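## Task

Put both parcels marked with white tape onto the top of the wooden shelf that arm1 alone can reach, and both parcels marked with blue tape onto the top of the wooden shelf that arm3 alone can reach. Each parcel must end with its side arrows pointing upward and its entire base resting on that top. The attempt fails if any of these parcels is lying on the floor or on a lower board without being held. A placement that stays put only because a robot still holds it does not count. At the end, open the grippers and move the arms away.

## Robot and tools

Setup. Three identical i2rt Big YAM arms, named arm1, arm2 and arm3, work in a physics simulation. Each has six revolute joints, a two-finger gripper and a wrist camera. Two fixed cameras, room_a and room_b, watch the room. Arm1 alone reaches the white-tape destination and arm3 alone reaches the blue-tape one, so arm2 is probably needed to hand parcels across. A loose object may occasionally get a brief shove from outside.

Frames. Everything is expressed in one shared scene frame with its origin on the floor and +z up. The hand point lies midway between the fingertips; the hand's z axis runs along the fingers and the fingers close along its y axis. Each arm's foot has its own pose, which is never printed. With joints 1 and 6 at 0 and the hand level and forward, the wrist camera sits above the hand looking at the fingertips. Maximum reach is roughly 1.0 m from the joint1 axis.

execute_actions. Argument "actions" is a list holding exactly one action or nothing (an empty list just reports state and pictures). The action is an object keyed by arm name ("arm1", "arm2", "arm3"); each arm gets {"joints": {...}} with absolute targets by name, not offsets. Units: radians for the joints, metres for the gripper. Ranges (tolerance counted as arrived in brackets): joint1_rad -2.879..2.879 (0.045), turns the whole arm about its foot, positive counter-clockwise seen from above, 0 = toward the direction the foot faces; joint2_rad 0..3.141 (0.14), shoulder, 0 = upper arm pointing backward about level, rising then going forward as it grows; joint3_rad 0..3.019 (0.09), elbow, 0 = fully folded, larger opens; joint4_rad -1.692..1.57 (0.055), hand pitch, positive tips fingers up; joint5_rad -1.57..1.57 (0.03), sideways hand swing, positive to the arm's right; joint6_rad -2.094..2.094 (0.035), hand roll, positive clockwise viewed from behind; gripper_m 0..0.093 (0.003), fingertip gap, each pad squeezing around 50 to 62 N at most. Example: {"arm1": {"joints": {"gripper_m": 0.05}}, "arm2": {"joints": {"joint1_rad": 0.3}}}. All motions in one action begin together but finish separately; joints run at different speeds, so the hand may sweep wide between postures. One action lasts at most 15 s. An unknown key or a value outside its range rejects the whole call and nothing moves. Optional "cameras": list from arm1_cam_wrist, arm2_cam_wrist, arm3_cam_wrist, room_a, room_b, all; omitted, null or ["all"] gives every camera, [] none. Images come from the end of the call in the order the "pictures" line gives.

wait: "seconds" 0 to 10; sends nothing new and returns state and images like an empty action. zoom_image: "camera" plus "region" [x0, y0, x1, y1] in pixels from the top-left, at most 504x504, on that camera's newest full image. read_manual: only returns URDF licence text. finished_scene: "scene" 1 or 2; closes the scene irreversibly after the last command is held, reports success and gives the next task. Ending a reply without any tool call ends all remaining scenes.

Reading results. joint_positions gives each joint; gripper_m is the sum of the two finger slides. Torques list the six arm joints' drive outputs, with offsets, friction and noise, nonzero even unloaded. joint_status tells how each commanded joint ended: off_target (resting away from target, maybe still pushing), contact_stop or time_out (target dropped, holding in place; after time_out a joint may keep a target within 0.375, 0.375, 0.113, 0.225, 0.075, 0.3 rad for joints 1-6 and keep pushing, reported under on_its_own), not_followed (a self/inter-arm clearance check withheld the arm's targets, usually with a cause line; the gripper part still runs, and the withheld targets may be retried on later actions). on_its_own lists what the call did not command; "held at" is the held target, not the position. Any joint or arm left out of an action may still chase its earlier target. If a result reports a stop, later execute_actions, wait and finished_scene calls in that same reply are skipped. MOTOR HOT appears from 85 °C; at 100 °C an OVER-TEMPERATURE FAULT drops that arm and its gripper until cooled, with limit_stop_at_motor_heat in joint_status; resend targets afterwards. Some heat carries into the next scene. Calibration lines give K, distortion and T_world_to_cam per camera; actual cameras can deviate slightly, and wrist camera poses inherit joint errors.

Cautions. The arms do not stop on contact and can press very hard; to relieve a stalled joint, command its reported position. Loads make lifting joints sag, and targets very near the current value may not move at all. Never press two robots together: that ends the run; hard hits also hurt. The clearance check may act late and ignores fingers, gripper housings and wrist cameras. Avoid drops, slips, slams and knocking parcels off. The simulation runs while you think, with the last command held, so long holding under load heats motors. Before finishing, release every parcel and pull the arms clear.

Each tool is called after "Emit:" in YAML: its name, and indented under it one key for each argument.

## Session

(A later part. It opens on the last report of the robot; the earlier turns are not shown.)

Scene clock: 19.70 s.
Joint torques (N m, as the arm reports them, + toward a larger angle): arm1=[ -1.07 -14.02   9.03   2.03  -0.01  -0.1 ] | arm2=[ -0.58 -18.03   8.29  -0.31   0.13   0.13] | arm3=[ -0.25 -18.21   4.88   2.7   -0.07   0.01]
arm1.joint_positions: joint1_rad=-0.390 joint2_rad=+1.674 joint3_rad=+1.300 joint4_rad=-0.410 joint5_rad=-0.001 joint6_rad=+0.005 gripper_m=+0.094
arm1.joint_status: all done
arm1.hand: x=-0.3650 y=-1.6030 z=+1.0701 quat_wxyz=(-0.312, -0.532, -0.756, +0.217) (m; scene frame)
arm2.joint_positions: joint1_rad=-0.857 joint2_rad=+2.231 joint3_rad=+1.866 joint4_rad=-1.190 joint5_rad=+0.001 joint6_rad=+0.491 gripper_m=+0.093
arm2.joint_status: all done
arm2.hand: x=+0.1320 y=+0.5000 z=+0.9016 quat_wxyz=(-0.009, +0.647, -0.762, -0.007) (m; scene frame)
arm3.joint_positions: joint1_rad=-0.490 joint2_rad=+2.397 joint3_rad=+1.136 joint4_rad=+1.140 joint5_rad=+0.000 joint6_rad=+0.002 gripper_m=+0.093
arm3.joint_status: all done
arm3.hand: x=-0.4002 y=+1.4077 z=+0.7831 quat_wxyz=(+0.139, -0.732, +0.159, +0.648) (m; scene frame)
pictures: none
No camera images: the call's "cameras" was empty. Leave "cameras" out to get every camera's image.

Emit:
execute_actions:
  actions:
    - {"arm1": {"joints": {"joint1_rad": 0.1}}, "arm2": {"joints": {"joint1_rad": -1.29, "joint2_rad": 2.19, "joint4_rad": -1.24, "joint6_rad": 0.0}}, "arm3": {"joints": {"joint1_rad": 0.0, "joint2_rad": 2.07, "joint3_rad": 1.65, "joint4_rad": 0.6}}}
  cameras: ["arm2_cam_wrist"]

Scene clock: 22.17 s.
Joint torques (N m, as the arm reports them, + toward a larger angle): arm1=[ -0.7  -14.06   9.03   2.02  -0.02  -0.1 ] | arm2=[ -0.33 -19.35   8.45  -0.3    0.14  -0.13] | arm3=[ -0.32 -21.63  10.24   2.37  -0.06   0.01]
arm1.joint_positions: joint1_rad=+0.112 joint2_rad=+1.674 joint3_rad=+1.300 joint4_rad=-0.410 joint5_rad=-0.001 joint6_rad=+0.005 gripper_m=+0.094
arm1.joint_status: all done
arm1.hand: x=-0.0950 y=-1.4187 z=+1.0706 quat_wxyz=(-0.357, -0.329, -0.864, +0.131) (m; scene frame)
arm2.joint_positions: joint1_rad=-1.290 joint2_rad=+2.194 joint3_rad=+1.866 joint4_rad=-1.230 joint5_rad=+0.000 joint6_rad=+0.011 gripper_m=+0.093
arm2.joint_status: all done
arm2.hand: x=+0.4164 y=+0.5255 z=+0.9279 quat_wxyz=(-0.010, +0.664, -0.747, -0.004) (m; scene frame)
arm3.joint_positions: joint1_rad=-0.004 joint2_rad=+2.045 joint3_rad=+1.649 joint4_rad=+0.605 joint5_rad=+0.000 joint6_rad=+0.002 gripper_m=+0.093
arm3.joint_status: all done
arm3.hand: x=-0.6031 y=+1.0646 z=+1.1791 quat_wxyz=(-0.025, -0.630, -0.019, +0.776) (m; scene frame)
pictures: arm2_cam_wrist
camera_calibration (this result's frames):
arm2_cam_wrist: T_world_to_cam=[[0.993112, -0.11616, 0.0153188, -0.37], [-0.104205, -0.815905, 0.568719, -0.0498197], [-0.0535634, -0.566398, -0.82239, 1.20413], [0, 0, 0, 1]] pos_world=[0.426758, 0.598392, 1.02427]
Images, in order (width x height): arm2_cam_wrist 896x504.

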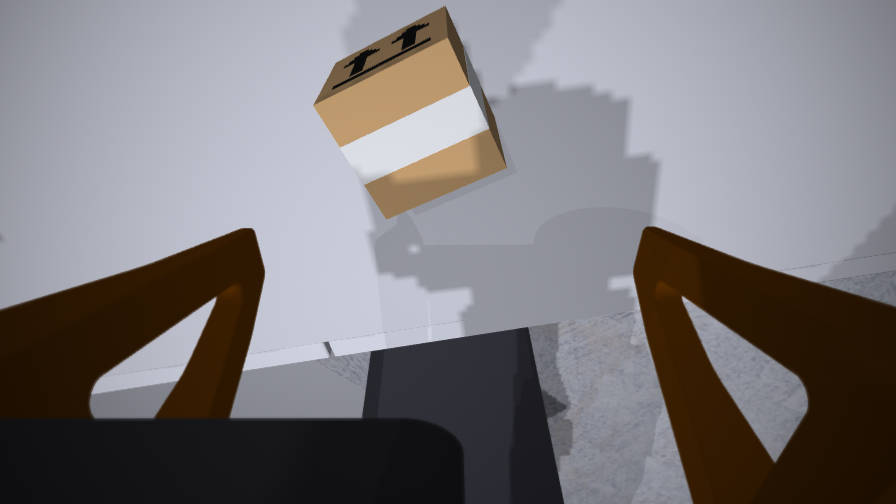

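Emit:
execute_actions:
  actions:
    - {"arm1": {"joints": {"joint1_rad": 0.7, "joint3_rad": 1.17, "joint4_rad": 0.2}}, "arm2": {"joints": {"joint1_rad": -1.244, "joint2_rad": 2.572, "joint3_rad": 2.185, "joint4_rad": -1.495, "joint5_rad": 0.13, "joint6_rad": -0.37}}, "arm3": {"joints": {"joint1_rad": 0.6, "joint3_rad": 1.74, "joint4_rad": -0.1}}}
  cameras: ["arm2_cam_wrist"]

Scene clock: 25.83 s.
Joint torques (N m, as the arm reports them, + toward a larger angle): arm1=[ -0.83 -15.04   9.31   2.46  -0.04  -0.1 ] | arm2=[ -0.57 -21.45   9.02  -0.75   0.27  -0.13] | arm3=[ -0.3  -21.4   13.47   2.26  -0.09   0.01]
arm1.joint_positions: joint1_rad=+0.712 joint2_rad=+1.688 joint3_rad=+1.162 joint4_rad=+0.186 joint5_rad=-0.001 joint6_rad=+0.005 gripper_m=+0.094
arm1.joint_status: all done
arm1.hand: x=+0.1014 y=-1.0681 z=+1.1102 quat_wxyz=(-0.575, -0.053, -0.816, +0.030) (m; scene frame)
arm2.joint_positions: joint1_rad=-1.240 joint2_rad=+2.569 joint3_rad=+2.149 joint4_rad=-1.492 joint5_rad=+0.128 joint6_rad=-0.359 gripper_m=+0.093
arm2.joint_status: all done
arm2.hand: x=+0.4051 y=+0.5096 z=+0.7908 quat_wxyz=(+0.102, +0.799, -0.575, +0.146) (m; scene frame)
arm3.joint_positions: joint1_rad=+0.599 joint2_rad=+2.046 joint3_rad=+1.700 joint4_rad=-0.091 joint5_rad=+0.000 joint6_rad=+0.002 gripper_m=+0.093
arm3.joint_status: all done
arm3.hand: x=-0.4158 y=+0.5997 z=+1.0423 quat_wxyz=(-0.176, -0.798, -0.274, +0.507) (m; scene frame)
pictures: arm2_cam_wrist
camera_calibration (this result's frames):
arm2_cam_wrist: T_world_to_cam=[[0.946678, 0.321948, 0.0122893, -0.560565], [0.168427, -0.52705, 0.832977, -0.452616], [0.274653, -0.786491, -0.553171, 0.847968], [0, 0, 0, 1]] pos_world=[0.37401, 0.608841, 0.852979]
Images, in order (width x height): arm2_cam_wrist 896x504.

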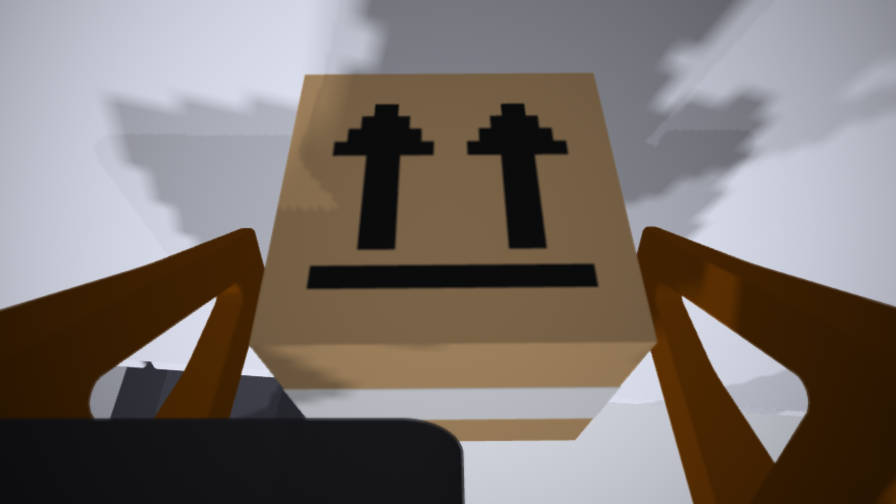

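Emit:
execute_actions:
  actions:
    - {"arm1": {"joints": {"joint1_rad": 1.1, "joint4_rad": 0.6}}, "arm2": {"joints": {"gripper_m": 0.03}}, "arm3": {"joints": {"joint1_rad": 1.0, "joint4_rad": -0.55}}}
  cameras: ["arm2_cam_wrist"]

Scene clock: 28.13 s.
Joint torques (N m, as the arm reports them, + toward a larger angle): arm1=[ -0.72 -15.06   9.29   2.49  -0.02  -0.1 ] | arm2=[ -0.75 -20.94   9.13  -0.76   0.26  -0.12] | arm3=[ -0.32 -20.85  13.08   1.83  -0.08   0.01]
arm1.joint_positions: joint1_rad=+1.111 joint2_rad=+1.688 joint3_rad=+1.162 joint4_rad=+0.586 joint5_rad=-0.001 joint6_rad=+0.005 gripper_m=+0.094
arm1.joint_status: all done
arm1.hand: x=+0.0931 y=-0.7905 z=+1.2089 quat_wxyz=(-0.720, +0.091, -0.680, -0.106) (m; scene frame)
arm2.joint_positions: joint1_rad=-1.240 joint2_rad=+2.569 joint3_rad=+2.149 joint4_rad=-1.492 joint5_rad=+0.128 joint6_rad=-0.359 gripper_m=+0.057
arm2.joint_status: gripper_m off_target (ended at +0.057, target +0.030)
arm2.hand: x=+0.4052 y=+0.5096 z=+0.7908 quat_wxyz=(+0.102, +0.799, -0.575, +0.147) (m; scene frame)
arm3.joint_positions: joint1_rad=+0.998 joint2_rad=+2.046 joint3_rad=+1.700 joint4_rad=-0.540 joint5_rad=+0.000 joint6_rad=+0.002 gripper_m=+0.093
arm3.joint_status: all done
arm3.hand: x=-0.1307 y=+0.4430 z=+0.9563 quat_wxyz=(-0.171, -0.812, -0.477, +0.289) (m; scene frame)
pictures: arm2_cam_wrist
camera_calibration (this result's frames):
arm2_cam_wrist: T_world_to_cam=[[0.946361, 0.322862, 0.0126894, -0.561341], [0.168545, -0.526778, 0.833125, -0.452957], [0.275669, -0.786299, -0.552939, 0.847247], [0, 0, 0, 1]] pos_world=[0.374015, 0.608817, 0.852968]
Images, in order (width x height): arm2_cam_wrist 896x504.

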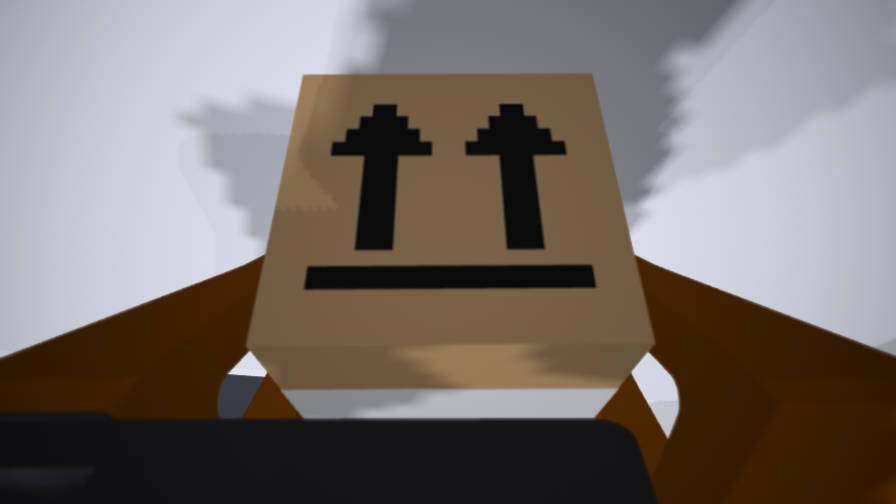

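Emit:
execute_actions:
  actions:
    - {"arm2": {"joints": {"joint1_rad": 1.125, "joint2_rad": 1.85, "joint3_rad": 0.925, "joint4_rad": 1.03, "joint5_rad": 0.0, "joint6_rad": 0.0, "gripper_m": 0.03}}, "arm3": {"joints": {"joint1_rad": 0.55, "joint4_rad": -1.23}}}
  cameras: ["arm2_cam_wrist", "room_a"]

Scene clock: 32.43 s.
Joint torques (N m, as the arm reports them, + toward a larger angle): arm1=[ -0.72 -15.12   9.33   2.49   0.    -0.1 ] | arm2=[ -0.64 -14.31   5.41   2.37   0.2    0.15] | arm3=[ -0.58 -19.54  12.05   0.68  -0.09   0.02]
arm1.joint_positions: joint1_rad=+1.111 joint2_rad=+1.688 joint3_rad=+1.162 joint4_rad=+0.586 joint5_rad=-0.001 joint6_rad=+0.005 gripper_m=+0.094
arm1.joint_status: not commanded
arm1.hand: x=+0.0931 y=-0.7905 z=+1.2089 quat_wxyz=(-0.720, +0.091, -0.680, -0.106) (m; scene frame)
arm2.joint_positions: joint1_rad=+1.131 joint2_rad=+1.863 joint3_rad=+0.931 joint4_rad=+1.007 joint5_rad=-0.002 joint6_rad=-0.011 gripper_m=+0.057
arm2.joint_status: gripper_m off_target (ended at +0.057, target +0.030); the others done
arm2.hand: x=-0.1479 y=-0.5874 z=+1.0704 quat_wxyz=(+0.262, +0.636, +0.253, -0.681) (m; scene frame)
arm3.joint_positions: joint1_rad=+0.554 joint2_rad=+2.046 joint3_rad=+1.700 joint4_rad=-1.221 joint5_rad=+0.000 joint6_rad=+0.002 gripper_m=+0.093
arm3.joint_status: all done
arm3.hand: x=-0.2578 y=+0.7591 z=+0.9007 quat_wxyz=(-0.001, -0.953, -0.304, +0.001) (m; scene frame)
pictures: arm2_cam_wrist, room_a
camera_calibration (this result's frames):
arm2_cam_wrist: T_world_to_cam=[[-0.672443, 0.740047, 0.0122992, 0.318768], [0.387701, 0.366342, -0.845861, 1.18371], [-0.630483, -0.564025, -0.533261, 0.267269], [0, 0, 0, 1]] pos_world=[-0.0760644, -0.5188, 1.13986]
Images, in order (width x height): arm2_cam_wrist 896x504, room_a 896x504.

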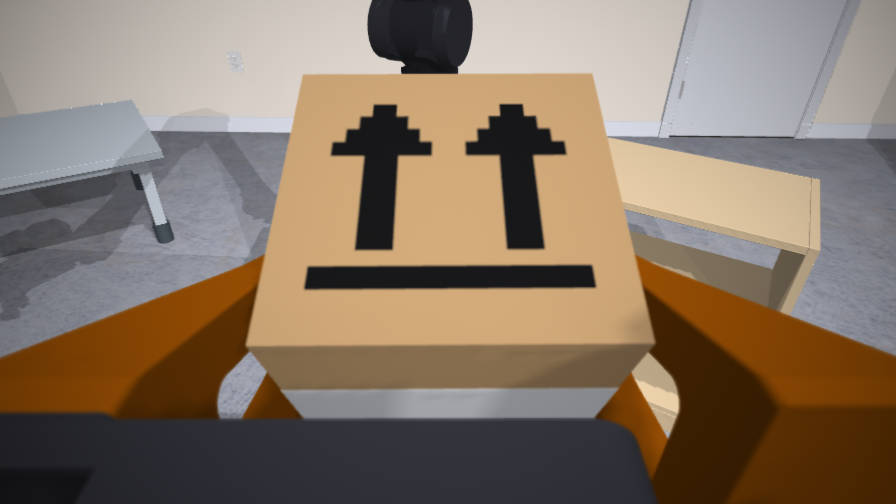

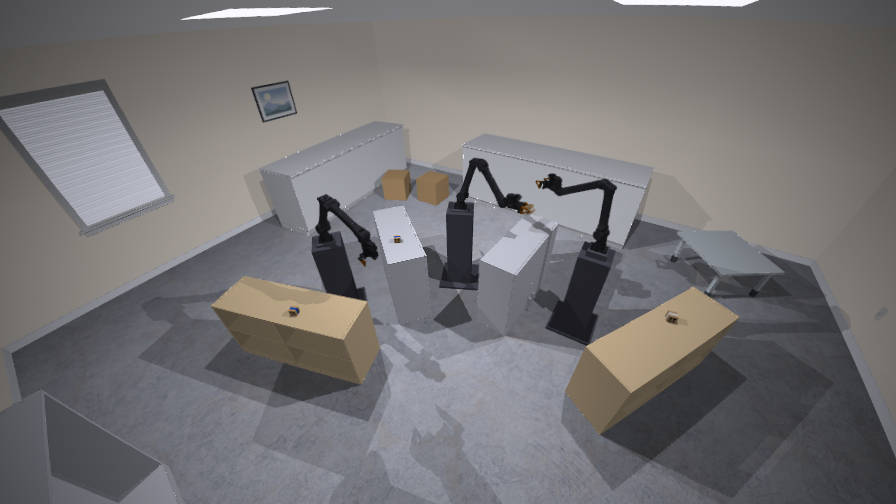

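Emit:
execute_actions:
  actions:
    - {"arm2": {"joints": {"joint2_rad": 2.305, "gripper_m": 0.03}}, "arm3": {"joints": {"joint1_rad": 1.325}}}
  cameras: ["arm2_cam_wrist", "arm3_cam_wrist"]

Scene clock: 34.47 s.
Joint torques (N m, as the arm reports them, + toward a larger angle): arm1=[ -0.78 -15.06   9.29   2.49  -0.01  -0.1 ] | arm2=[ -0.65 -14.8    3.13   1.25   0.19   0.06] | arm3=[  0.49 -19.49  12.02   0.67  -0.05   0.01]
arm1.joint_positions: joint1_rad=+1.111 joint2_rad=+1.688 joint3_rad=+1.162 joint4_rad=+0.586 joint5_rad=-0.001 joint6_rad=+0.005 gripper_m=+0.094
arm1.joint_status: not commanded
arm1.hand: x=+0.0931 y=-0.7905 z=+1.2089 quat_wxyz=(-0.720, +0.091, -0.680, -0.106) (m; scene frame)
arm2.joint_positions: joint1_rad=+1.130 joint2_rad=+2.311 joint3_rad=+0.919 joint4_rad=+1.038 joint5_rad=-0.002 joint6_rad=-0.004 gripper_m=+0.057
arm2.joint_status: gripper_m off_target (ended at +0.057, target +0.030); the others done
arm2.hand: x=-0.1141 y=-0.5559 z=+0.7888 quat_wxyz=(+0.206, +0.767, +0.301, -0.528) (m; scene frame)
arm3.joint_positions: joint1_rad=+1.318 joint2_rad=+2.046 joint3_rad=+1.700 joint4_rad=-1.221 joint5_rad=-0.001 joint6_rad=+0.002 gripper_m=+0.093
arm3.joint_status: all done
arm3.hand: x=+0.1288 y=+0.5112 z=+0.9012 quat_wxyz=(-0.002, -0.771, -0.637, +0.001) (m; scene frame)
pictures: arm2_cam_wrist, arm3_cam_wrist
camera_calibration (this result's frames):
arm2_cam_wrist: T_world_to_cam=[[-0.674153, 0.73856, 0.00683131, 0.324952], [0.615491, 0.566881, -0.547555, 0.822973], [-0.408275, -0.364931, -0.836742, 0.53166], [0, 0, 0, 1]] pos_world=[-0.0704019, -0.512505, 0.893265]
arm3_cam_wrist: T_world_to_cam=[[-0.982314, 0.186969, -0.0100773, 0.0388542], [0.147521, 0.80596, 0.573293, -0.943668], [0.11531, 0.561668, -0.819288, 0.559092], [0, 0, 0, 1]] pos_world=[0.112909, 0.439271, 0.999447]
Images, in order (width x height): arm2_cam_wrist 896x504, arm3_cam_wrist 896x504.

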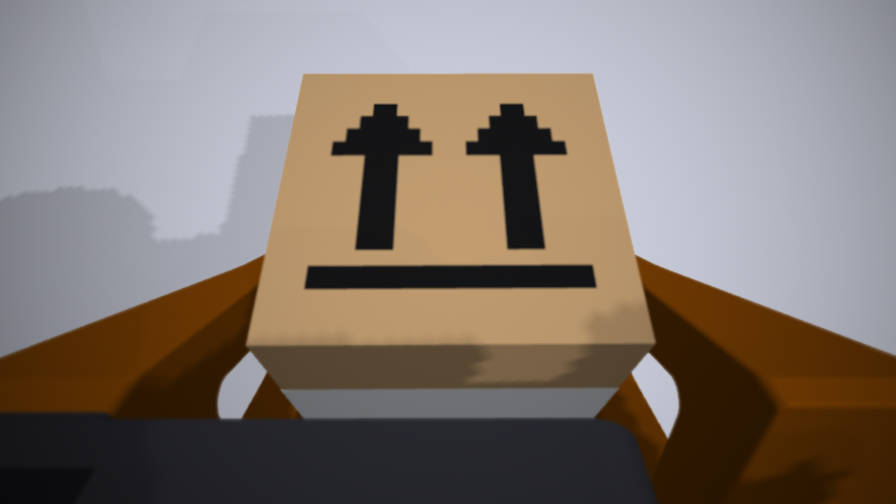

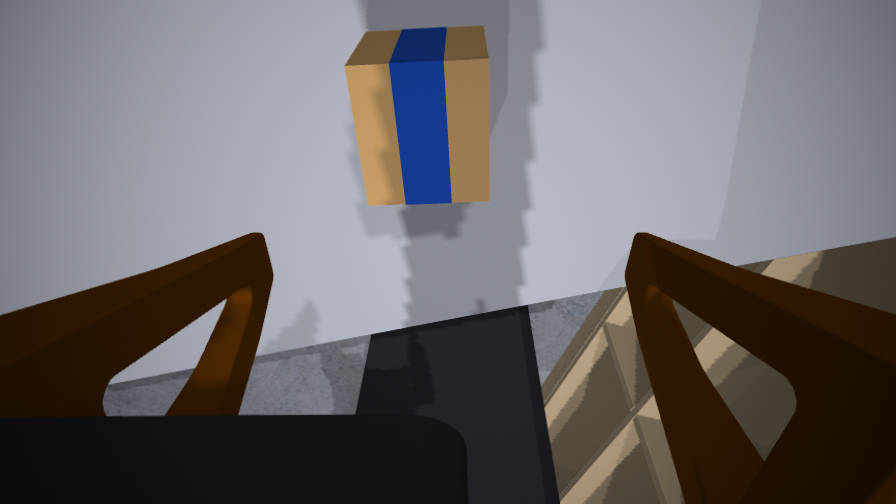

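Emit:
execute_actions:
  actions:
    - {"arm2": {"joints": {"gripper_m": 0.093}}, "arm3": {"joints": {"joint1_rad": 1.34, "joint2_rad": 2.17, "joint3_rad": 1.615, "joint4_rad": -1.015}}}
  cameras: ["arm2_cam_wrist", "arm3_cam_wrist"]

Scene clock: 36.17 s.
Joint torques (N m, as the arm reports them, + toward a larger angle): arm1=[ -0.62 -15.03   9.33   2.49  -0.01  -0.1 ] | arm2=[ -0.6  -14.83   3.18   1.26   0.19   0.05] | arm3=[  0.34 -22.99   8.94   1.25  -0.04   0.01]
arm1.joint_positions: joint1_rad=+1.111 joint2_rad=+1.688 joint3_rad=+1.162 joint4_rad=+0.586 joint5_rad=-0.001 joint6_rad=+0.005 gripper_m=+0.094
arm1.joint_status: not commanded
arm1.hand: x=+0.0931 y=-0.7905 z=+1.2089 quat_wxyz=(-0.720, +0.091, -0.680, -0.106) (m; scene frame)
arm2.joint_positions: joint1_rad=+1.130 joint2_rad=+2.311 joint3_rad=+0.919 joint4_rad=+1.038 joint5_rad=-0.002 joint6_rad=-0.004 gripper_m=+0.093
arm2.joint_status: all done
arm2.hand: x=-0.1141 y=-0.5559 z=+0.7888 quat_wxyz=(+0.206, +0.767, +0.301, -0.528) (m; scene frame)
arm3.joint_positions: joint1_rad=+1.336 joint2_rad=+2.166 joint3_rad=+1.604 joint4_rad=-1.023 joint5_rad=-0.001 joint6_rad=+0.002 gripper_m=+0.093
arm3.joint_status: all done
arm3.hand: x=+0.1408 y=+0.5147 z=+0.7971 quat_wxyz=(+0.004, -0.765, -0.644, -0.006) (m; scene frame)
pictures: arm2_cam_wrist, arm3_cam_wrist
camera_calibration (this result's frames):
arm2_cam_wrist: T_world_to_cam=[[-0.674153, 0.73856, 0.00683131, 0.324952], [0.615491, 0.566881, -0.547555, 0.822973], [-0.408275, -0.364931, -0.836742, 0.53166], [0, 0, 0, 1]] pos_world=[-0.0704019, -0.512505, 0.893265]
arm3_cam_wrist: T_world_to_cam=[[-0.985481, 0.169486, -0.0100578, 0.0582825], [0.131282, 0.798228, 0.587875, -0.89396], [0.107665, 0.578019, -0.808889, 0.454848], [0, 0, 0, 1]] pos_world=[0.125826, 0.440795, 0.894045]
Images, in order (width x height): arm2_cam_wrist 896x504, arm3_cam_wrist 896x504.

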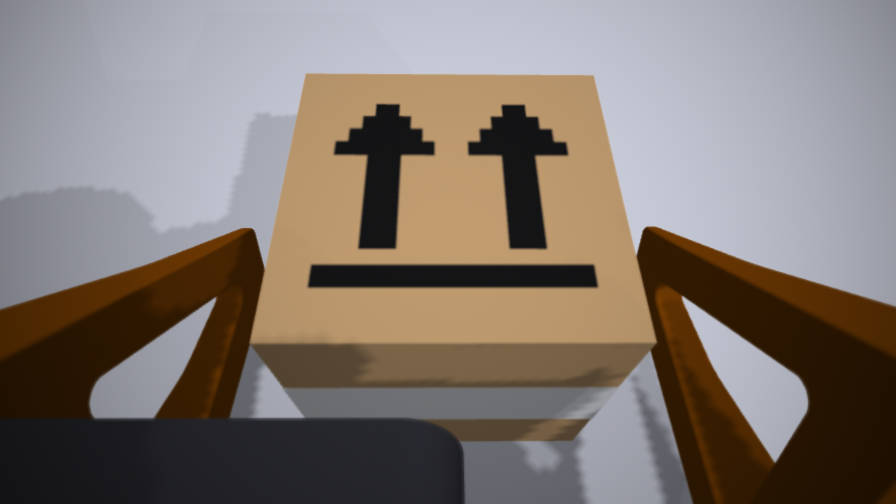

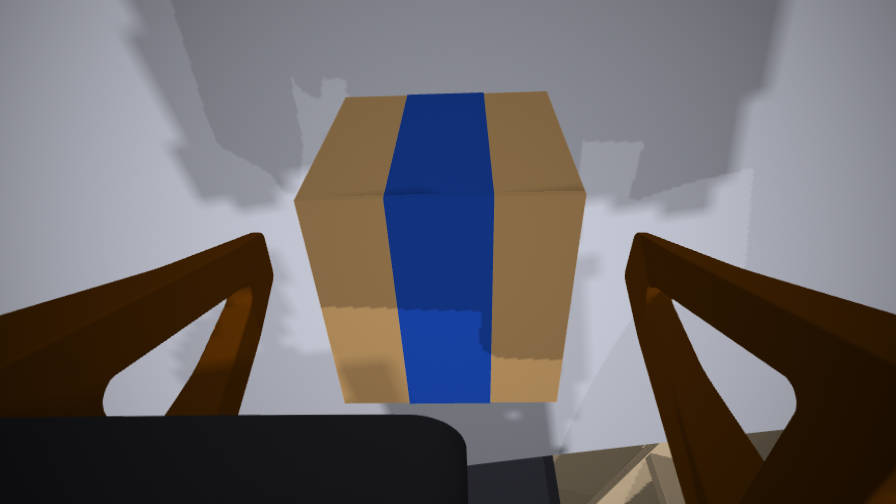

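Emit:
execute_actions:
  actions:
    - {"arm1": {"joints": {"joint1_rad": 1.585, "joint2_rad": 1.95, "joint3_rad": 0.95, "joint4_rad": 0.975}}, "arm2": {"joints": {"joint2_rad": 1.5, "joint3_rad": 0.15}}, "arm3": {"joints": {"gripper_m": 0.03}}}
  cameras: ["arm1_cam_wrist", "arm3_cam_wrist"]

Scene clock: 38.27 s.
Joint torques (N m, as the arm reports them, + toward a larger angle): arm1=[ -0.69 -17.41   6.98   2.43  -0.02  -0.11] | arm2=[-0.67 -5.2   2.94  1.39  0.19  0.05] | arm3=[  0.1  -21.81   8.97   1.28  -0.05   0.01]
arm1.joint_positions: joint1_rad=+1.598 joint2_rad=+1.964 joint3_rad=+0.933 joint4_rad=+0.962 joint5_rad=-0.001 joint6_rad=+0.005 gripper_m=+0.094
arm1.joint_status: all done
arm1.hand: x=-0.1054 y=-0.5187 z=+0.9994 quat_wxyz=(-0.632, +0.269, -0.679, -0.260) (m; scene frame)
arm2.joint_positions: joint1_rad=+1.130 joint2_rad=+1.503 joint3_rad=+0.151 joint4_rad=+1.036 joint5_rad=-0.002 joint6_rad=-0.004 gripper_m=+0.093
arm2.joint_status: all done
arm2.hand: x=+0.0652 y=-0.3910 z=+0.9518 quat_wxyz=(+0.211, +0.757, +0.297, -0.543) (m; scene frame)
arm3.joint_positions: joint1_rad=+1.336 joint2_rad=+2.166 joint3_rad=+1.604 joint4_rad=-1.023 joint5_rad=-0.001 joint6_rad=+0.002 gripper_m=+0.050
arm3.joint_status: gripper_m off_target (ended at +0.050, target +0.030)
arm3.hand: x=+0.1408 y=+0.5147 z=+0.7971 quat_wxyz=(+0.004, -0.765, -0.644, -0.006) (m; scene frame)
pictures: arm1_cam_wrist, arm3_cam_wrist
camera_calibration (this result's frames):
arm1_cam_wrist: T_world_to_cam=[[0.692965, -0.720586, -0.0235416, -0.278208], [-0.471526, -0.428267, -0.770876, 0.501797], [0.545401, 0.545291, -0.63655, 1.09816], [0, 0, 0, 1]] pos_world=[-0.169536, -0.584384, 1.0793]
arm3_cam_wrist: T_world_to_cam=[[-0.985481, 0.169486, -0.0100578, 0.0582825], [0.131282, 0.798228, 0.587875, -0.89396], [0.107665, 0.578019, -0.808889, 0.454848], [0, 0, 0, 1]] pos_world=[0.125826, 0.440795, 0.894045]
Images, in order (width x height): arm1_cam_wrist 896x504, arm3_cam_wrist 896x504.

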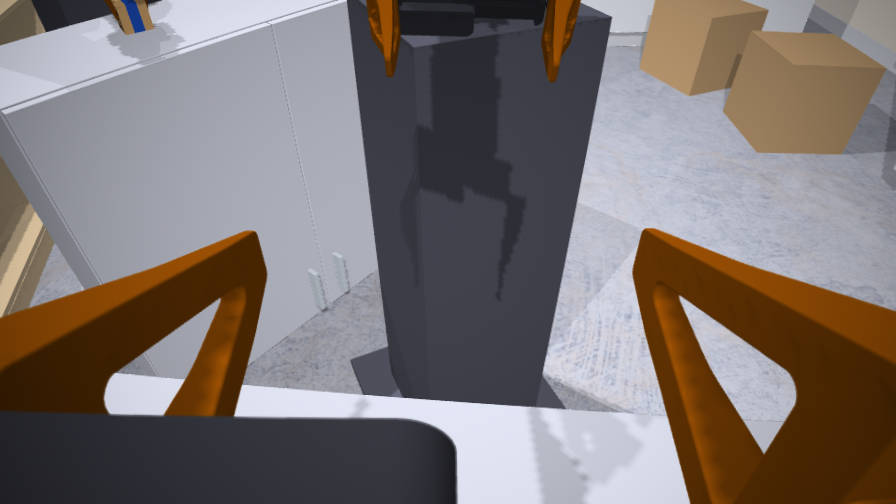

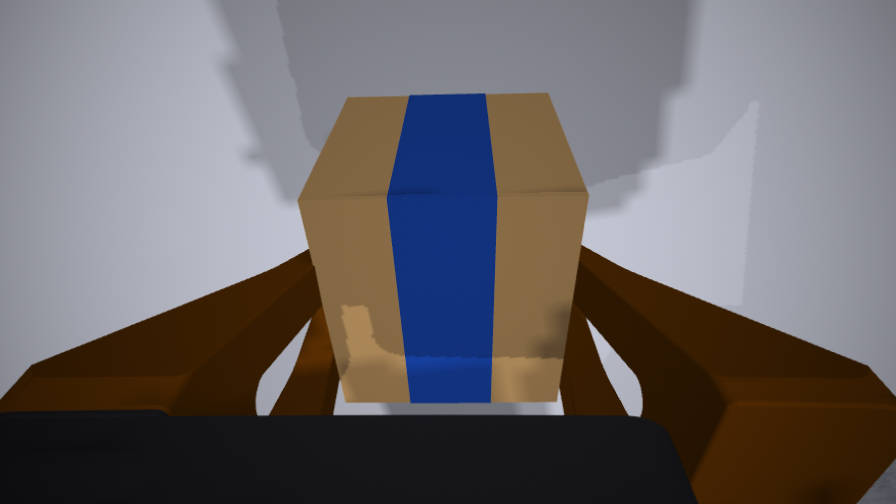

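Emit:
execute_actions:
  actions:
    - {"arm1": {"joints": {"joint1_rad": 1.575, "joint2_rad": 2.26}}, "arm3": {"joints": {"joint1_rad": -0.15, "joint2_rad": 1.95, "joint3_rad": 1.405, "gripper_m": 0.03}}}
  cameras: ["arm1_cam_wrist", "arm3_cam_wrist"]

Scene clock: 41.03 s.
Joint torques (N m, as the arm reports them, + toward a larger angle): arm1=[ -0.95 -18.18   4.     2.08  -0.02  -0.1 ] | arm2=[-0.55 -5.06  2.99  1.34  0.19  0.06] | arm3=[  0.25 -19.59   7.95   0.86  -0.17   0.01]
arm1.joint_positions: joint1_rad=+1.589 joint2_rad=+2.268 joint3_rad=+0.941 joint4_rad=+0.972 joint5_rad=-0.001 joint6_rad=+0.005 gripper_m=+0.094
arm1.joint_status: all done
arm1.hand: x=-0.1247 y=-0.5435 z=+0.8104 quat_wxyz=(-0.530, +0.299, -0.764, -0.216) (m; scene frame)
arm2.joint_positions: joint1_rad=+1.130 joint2_rad=+1.503 joint3_rad=+0.151 joint4_rad=+1.036 joint5_rad=-0.002 joint6_rad=-0.004 gripper_m=+0.093
arm2.joint_status: not commanded
arm2.hand: x=+0.0652 y=-0.3910 z=+0.9518 quat_wxyz=(+0.211, +0.757, +0.297, -0.543) (m; scene frame)
arm3.joint_positions: joint1_rad=-0.157 joint2_rad=+1.952 joint3_rad=+1.409 joint4_rad=-1.010 joint5_rad=+0.002 joint6_rad=+0.002 gripper_m=+0.050
arm3.joint_status: gripper_m off_target (ended at +0.050, target +0.030); the others done
arm3.hand: x=-0.3109 y=+1.1680 z=+0.8533 quat_wxyz=(+0.001, -0.999, +0.047, +0.009) (m; scene frame)
pictures: arm1_cam_wrist, arm3_cam_wrist
camera_calibration (this result's frames):
arm1_cam_wrist: T_world_to_cam=[[0.682935, -0.730118, -0.0229706, -0.294074], [-0.614025, -0.556743, -0.559473, 0.0775016], [0.395693, 0.396189, -0.82853, 1.05773], [0, 0, 0, 1]] pos_world=[-0.170114, -0.59062, 0.912964]
arm3_cam_wrist: T_world_to_cam=[[0.092258, 0.995714, -0.00652391, -1.12995], [0.823508, -0.0726159, 0.562638, -0.1353], [0.559752, -0.0572803, -0.826678, 1.06907], [0, 0, 0, 1]] pos_world=[-0.382748, 1.17652, 0.95253]
Images, in order (width x height): arm1_cam_wrist 896x504, arm3_cam_wrist 896x504.

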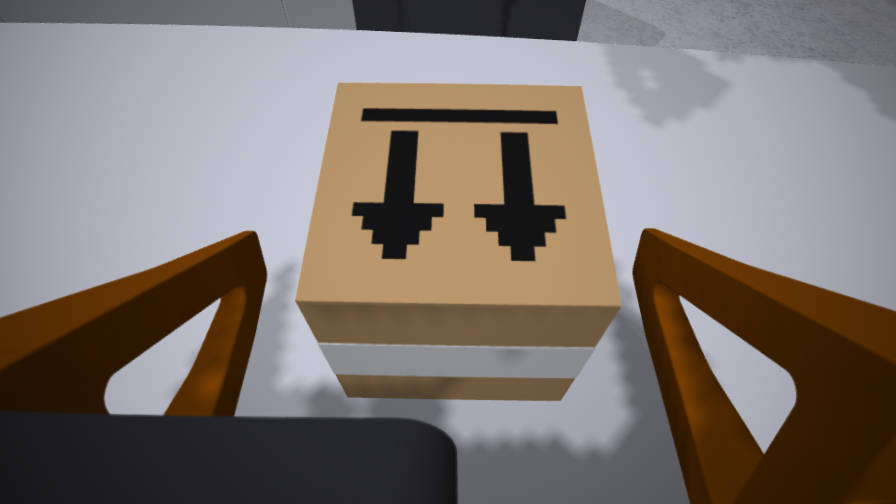

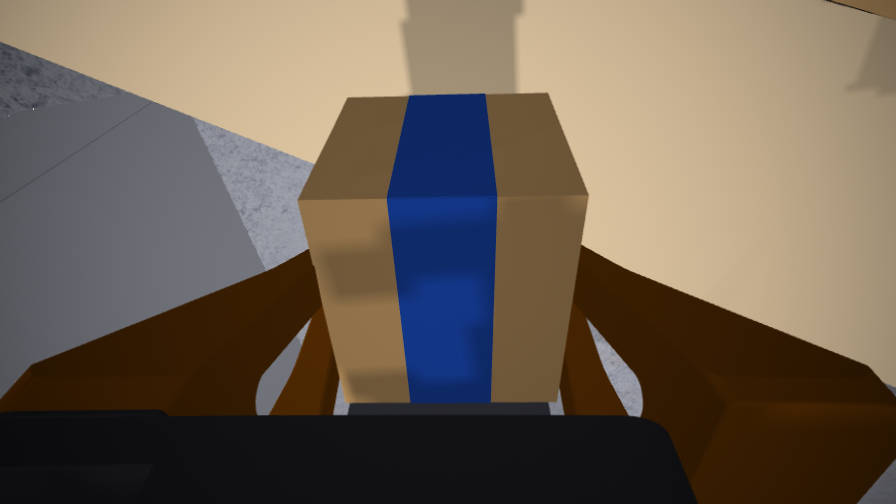

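Emit:
execute_actions:
  actions:
    - {"arm1": {"joints": {"gripper_m": 0.03}}, "arm3": {"joints": {"joint2_rad": 2.338, "joint4_rad": -0.65, "gripper_m": 0.03}}}
  cameras: ["arm1_cam_wrist", "arm3_cam_wrist"]

Scene clock: 42.53 s.
Joint torques (N m, as the arm reports them, + toward a larger angle): arm1=[ -0.83 -17.7    4.     2.09  -0.02  -0.09] | arm2=[-0.63 -5.02  3.01  1.36  0.19  0.06] | arm3=[  0.24 -21.2    6.29   1.27  -0.15   0.03]
arm1.joint_positions: joint1_rad=+1.589 joint2_rad=+2.268 joint3_rad=+0.941 joint4_rad=+0.972 joint5_rad=-0.001 joint6_rad=+0.005 gripper_m=+0.057
arm1.joint_status: gripper_m off_target (ended at +0.057, target +0.030)
arm1.hand: x=-0.1247 y=-0.5435 z=+0.8104 quat_wxyz=(-0.530, +0.299, -0.764, -0.216) (m; scene frame)
arm2.joint_positions: joint1_rad=+1.130 joint2_rad=+1.503 joint3_rad=+0.151 joint4_rad=+1.036 joint5_rad=-0.002 joint6_rad=-0.004 gripper_m=+0.093
arm2.joint_status: not commanded
arm2.hand: x=+0.0652 y=-0.3910 z=+0.9518 quat_wxyz=(+0.211, +0.757, +0.297, -0.543) (m; scene frame)
arm3.joint_positions: joint1_rad=-0.157 joint2_rad=+2.335 joint3_rad=+1.397 joint4_rad=-0.658 joint5_rad=+0.002 joint6_rad=+0.000 gripper_m=+0.050
arm3.joint_status: gripper_m off_target (ended at +0.050, target +0.030); the others done
arm3.hand: x=-0.3061 y=+1.1674 z=+0.6428 quat_wxyz=(+0.000, -0.999, +0.046, -0.013) (m; scene frame)
pictures: arm1_cam_wrist, arm3_cam_wrist
camera_calibration (this result's frames):
arm1_cam_wrist: T_world_to_cam=[[0.682935, -0.730118, -0.0229706, -0.294074], [-0.614025, -0.556743, -0.559473, 0.0775016], [0.395693, 0.396189, -0.82853, 1.05773], [0, 0, 0, 1]] pos_world=[-0.170114, -0.59062, 0.912964]
arm3_cam_wrist: T_world_to_cam=[[0.0906136, 0.995865, -0.00654852, -1.13186], [0.798735, -0.0687462, 0.597742, -0.0554371], [0.59482, -0.0593941, -0.801662, 0.889434], [0, 0, 0, 1]] pos_world=[-0.382212, 1.1762, 0.73875]
Images, in order (width x height): arm1_cam_wrist 896x504, arm3_cam_wrist 896x504.

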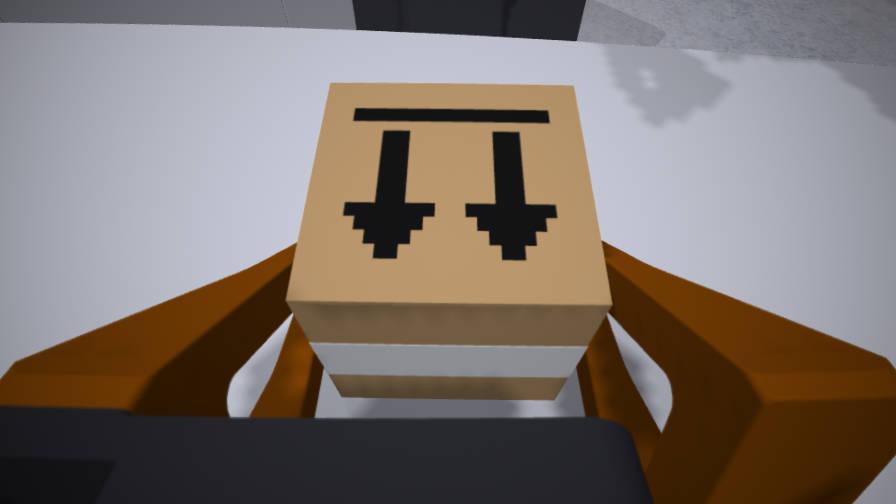

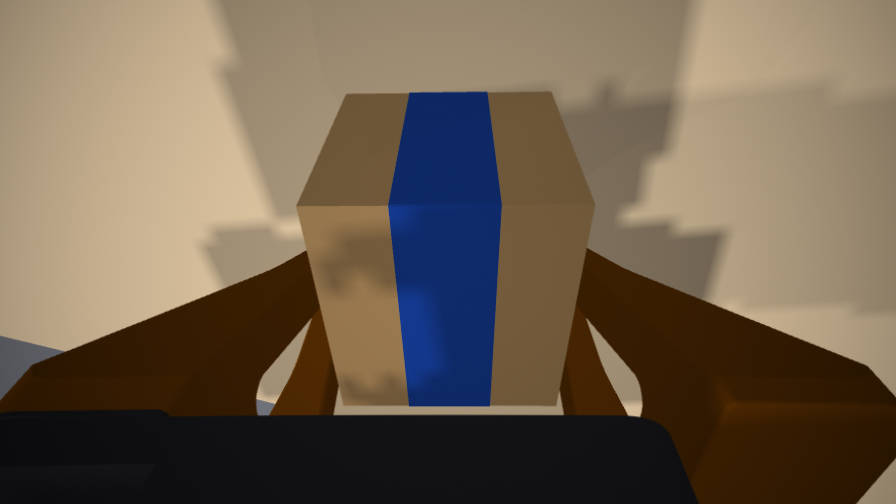

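Emit:
execute_actions:
  actions:
    - {"arm1": {"joints": {"joint1_rad": -2.07, "joint2_rad": 2.15, "joint3_rad": 2.18, "joint4_rad": -1.345, "gripper_m": 0.03}}, "arm2": {"joints": {"joint1_rad": 0.4}}, "arm3": {"joints": {"gripper_m": 0.093}}}
  cameras: ["arm1_cam_wrist", "arm3_cam_wrist", "room_a"]

Scene clock: 46.57 s.
Joint torques (N m, as the arm reports them, + toward a larger angle): arm1=[  0.73 -25.24  12.16   0.61  -0.09  -0.1 ] | arm2=[-0.47 -4.98  3.05  1.35  0.11  0.05] | arm3=[  0.27 -20.91   6.34   1.26  -0.15   0.03]
arm1.joint_positions: joint1_rad=-2.082 joint2_rad=+2.174 joint3_rad=+2.138 joint4_rad=-1.338 joint5_rad=+0.001 joint6_rad=+0.005 gripper_m=+0.057
arm1.joint_status: gripper_m off_target (ended at +0.057, target +0.030); the others done
arm1.hand: x=-1.2934 y=-1.1465 z=+1.0372 quat_wxyz=(-0.007, -0.989, -0.111, +0.099) (m; scene frame)
arm2.joint_positions: joint1_rad=+0.402 joint2_rad=+1.503 joint3_rad=+0.151 joint4_rad=+1.036 joint5_rad=+0.000 joint6_rad=-0.004 gripper_m=+0.093
arm2.joint_status: all done
arm2.hand: x=-0.0351 y=-0.1390 z=+0.9529 quat_wxyz=(+0.000, +0.812, +0.010, -0.583) (m; scene frame)
arm3.joint_positions: joint1_rad=-0.157 joint2_rad=+2.335 joint3_rad=+1.397 joint4_rad=-0.658 joint5_rad=+0.002 joint6_rad=+0.000 gripper_m=+0.093
arm3.joint_status: all done
arm3.hand: x=-0.3061 y=+1.1674 z=+0.6428 quat_wxyz=(+0.000, -0.999, +0.046, -0.013) (m; scene frame)
pictures: arm1_cam_wrist, arm3_cam_wrist, room_a
camera_calibration (this result's frames):
arm1_cam_wrist: T_world_to_cam=[[-0.20992, 0.977705, 0.00519444, 0.84309], [0.890551, 0.189009, 0.413756, 0.942628], [0.403549, 0.0914816, -0.910373, 1.69273], [0, 0, 0, 1]] pos_world=[-1.34558, -1.15731, 1.14662]
arm3_cam_wrist: T_world_to_cam=[[0.0906232, 0.995861, -0.00692986, -1.13154], [0.798756, -0.0685272, 0.59774, -0.055685], [0.594791, -0.0597044, -0.80166, 0.889786], [0, 0, 0, 1]] pos_world=[-0.382214, 1.17617, 0.738749]
Images, in order (width x height): arm1_cam_wrist 896x504, arm3_cam_wrist 896x504, room_a 896x504.

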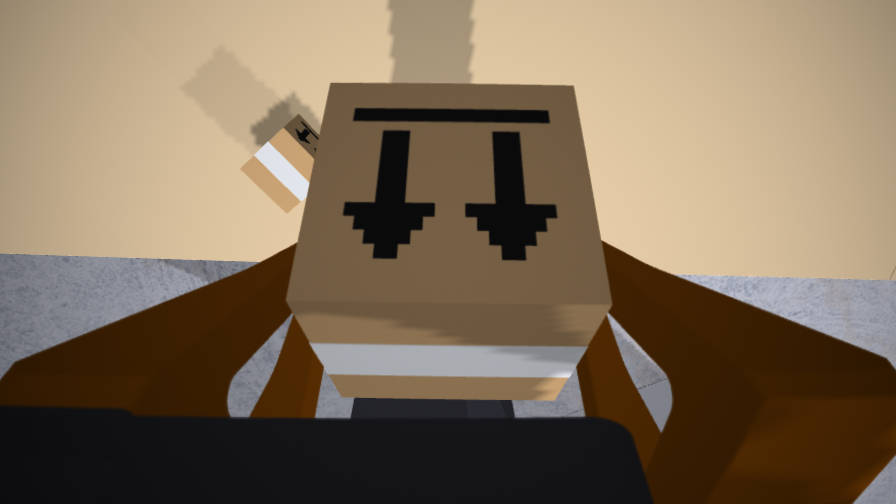

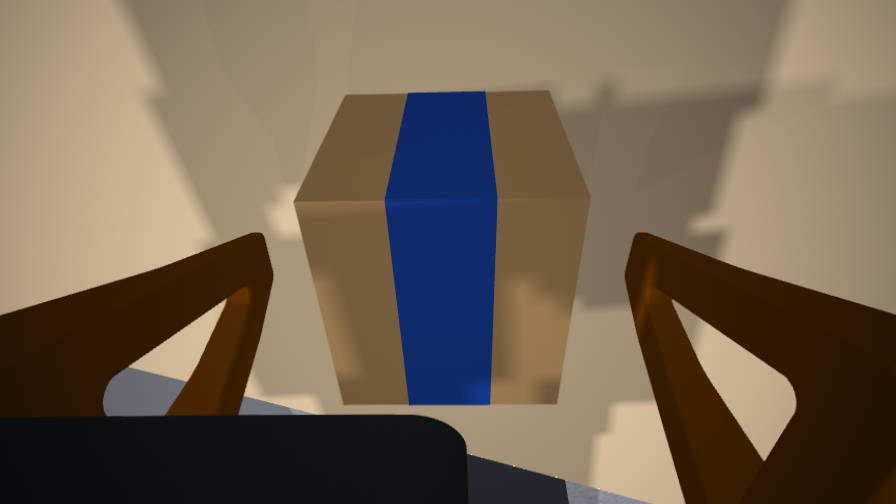

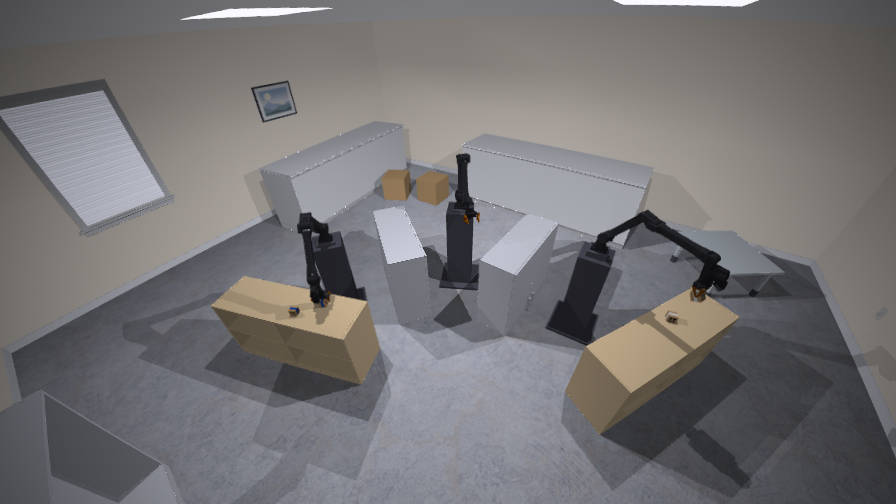

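Emit:
execute_actions:
  actions:
    - {"arm1": {"joints": {"joint2_rad": 2.73, "gripper_m": 0.03}}, "arm3": {"joints": {"joint2_rad": 1.9}}}
  cameras: ["arm1_cam_wrist", "arm3_cam_wrist"]

Scene clock: 48.10 s.
Joint torques (N m, as the arm reports them, + toward a larger angle): arm1=[  0.61 -26.08   7.93   0.15  -0.09  -0.07] | arm2=[-0.4  -4.92  3.01  1.36  0.12  0.05] | arm3=[  0.23 -16.76   9.79   1.88  -0.15   0.03]
arm1.joint_positions: joint1_rad=-2.081 joint2_rad=+2.747 joint3_rad=+2.159 joint4_rad=-1.351 joint5_rad=+0.001 joint6_rad=+0.003 gripper_m=+0.057
arm1.joint_status: gripper_m off_target (ended at +0.057, target +0.030); the others done
arm1.hand: x=-1.2014 y=-1.1227 z=+0.6606 quat_wxyz=(+0.025, -0.977, -0.110, -0.181) (m; scene frame)
arm2.joint_positions: joint1_rad=+0.402 joint2_rad=+1.503 joint3_rad=+0.151 joint4_rad=+1.036 joint5_rad=+0.000 joint6_rad=-0.004 gripper_m=+0.093
arm2.joint_status: not commanded
arm2.hand: x=-0.0351 y=-0.1390 z=+0.9529 quat_wxyz=(+0.000, +0.812, +0.010, -0.583) (m; scene frame)
arm3.joint_positions: joint1_rad=-0.157 joint2_rad=+1.871 joint3_rad=+1.398 joint4_rad=-0.652 joint5_rad=+0.002 joint6_rad=+0.000 gripper_m=+0.093
arm3.joint_status: all done
arm3.hand: x=-0.3979 y=+1.1760 z=+0.9154 quat_wxyz=(+0.011, -0.974, +0.045, +0.220) (m; scene frame)
pictures: arm1_cam_wrist, arm3_cam_wrist
camera_calibration (this result's frames):
arm1_cam_wrist: T_world_to_cam=[[-0.213013, 0.976964, 0.012902, 0.831393], [0.537462, 0.106138, 0.836582, 0.215441], [0.815941, 0.185137, -0.54769, 1.67157], [0, 0, 0, 1]] pos_world=[-1.3026, -1.14458, 0.72454]
arm3_cam_wrist: T_world_to_cam=[[0.08789, 0.996114, -0.00570154, -1.13243], [0.9818, -0.0856569, 0.169505, 0.34025], [0.168358, -0.0204956, -0.985513, 1.11592], [0, 0, 0, 1]] pos_world=[-0.422403, 1.18005, 1.03563]
Images, in order (width x height): arm1_cam_wrist 896x504, arm3_cam_wrist 896x504.

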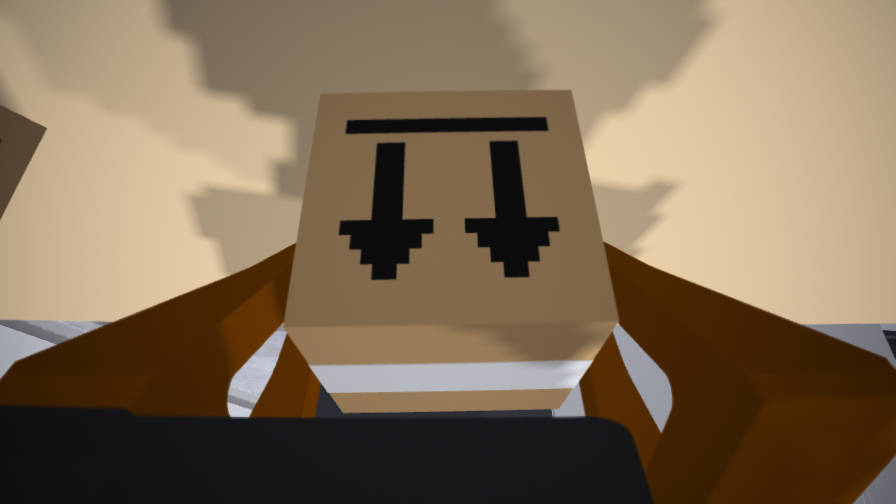

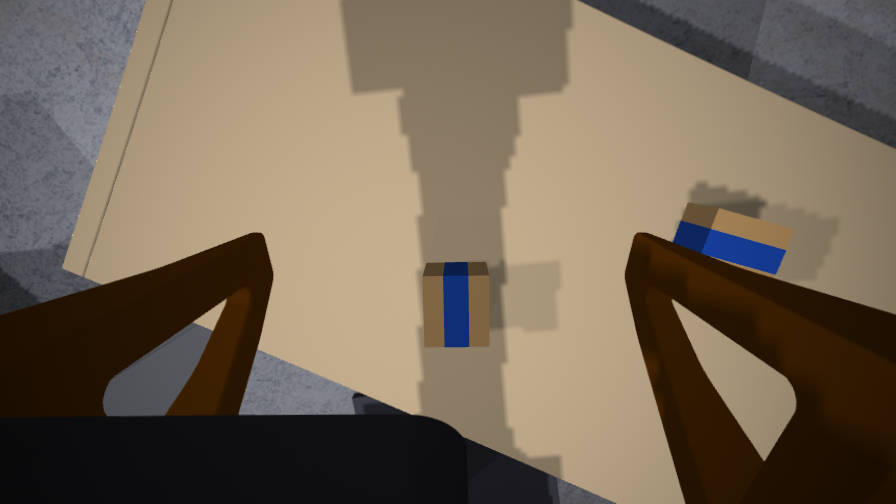

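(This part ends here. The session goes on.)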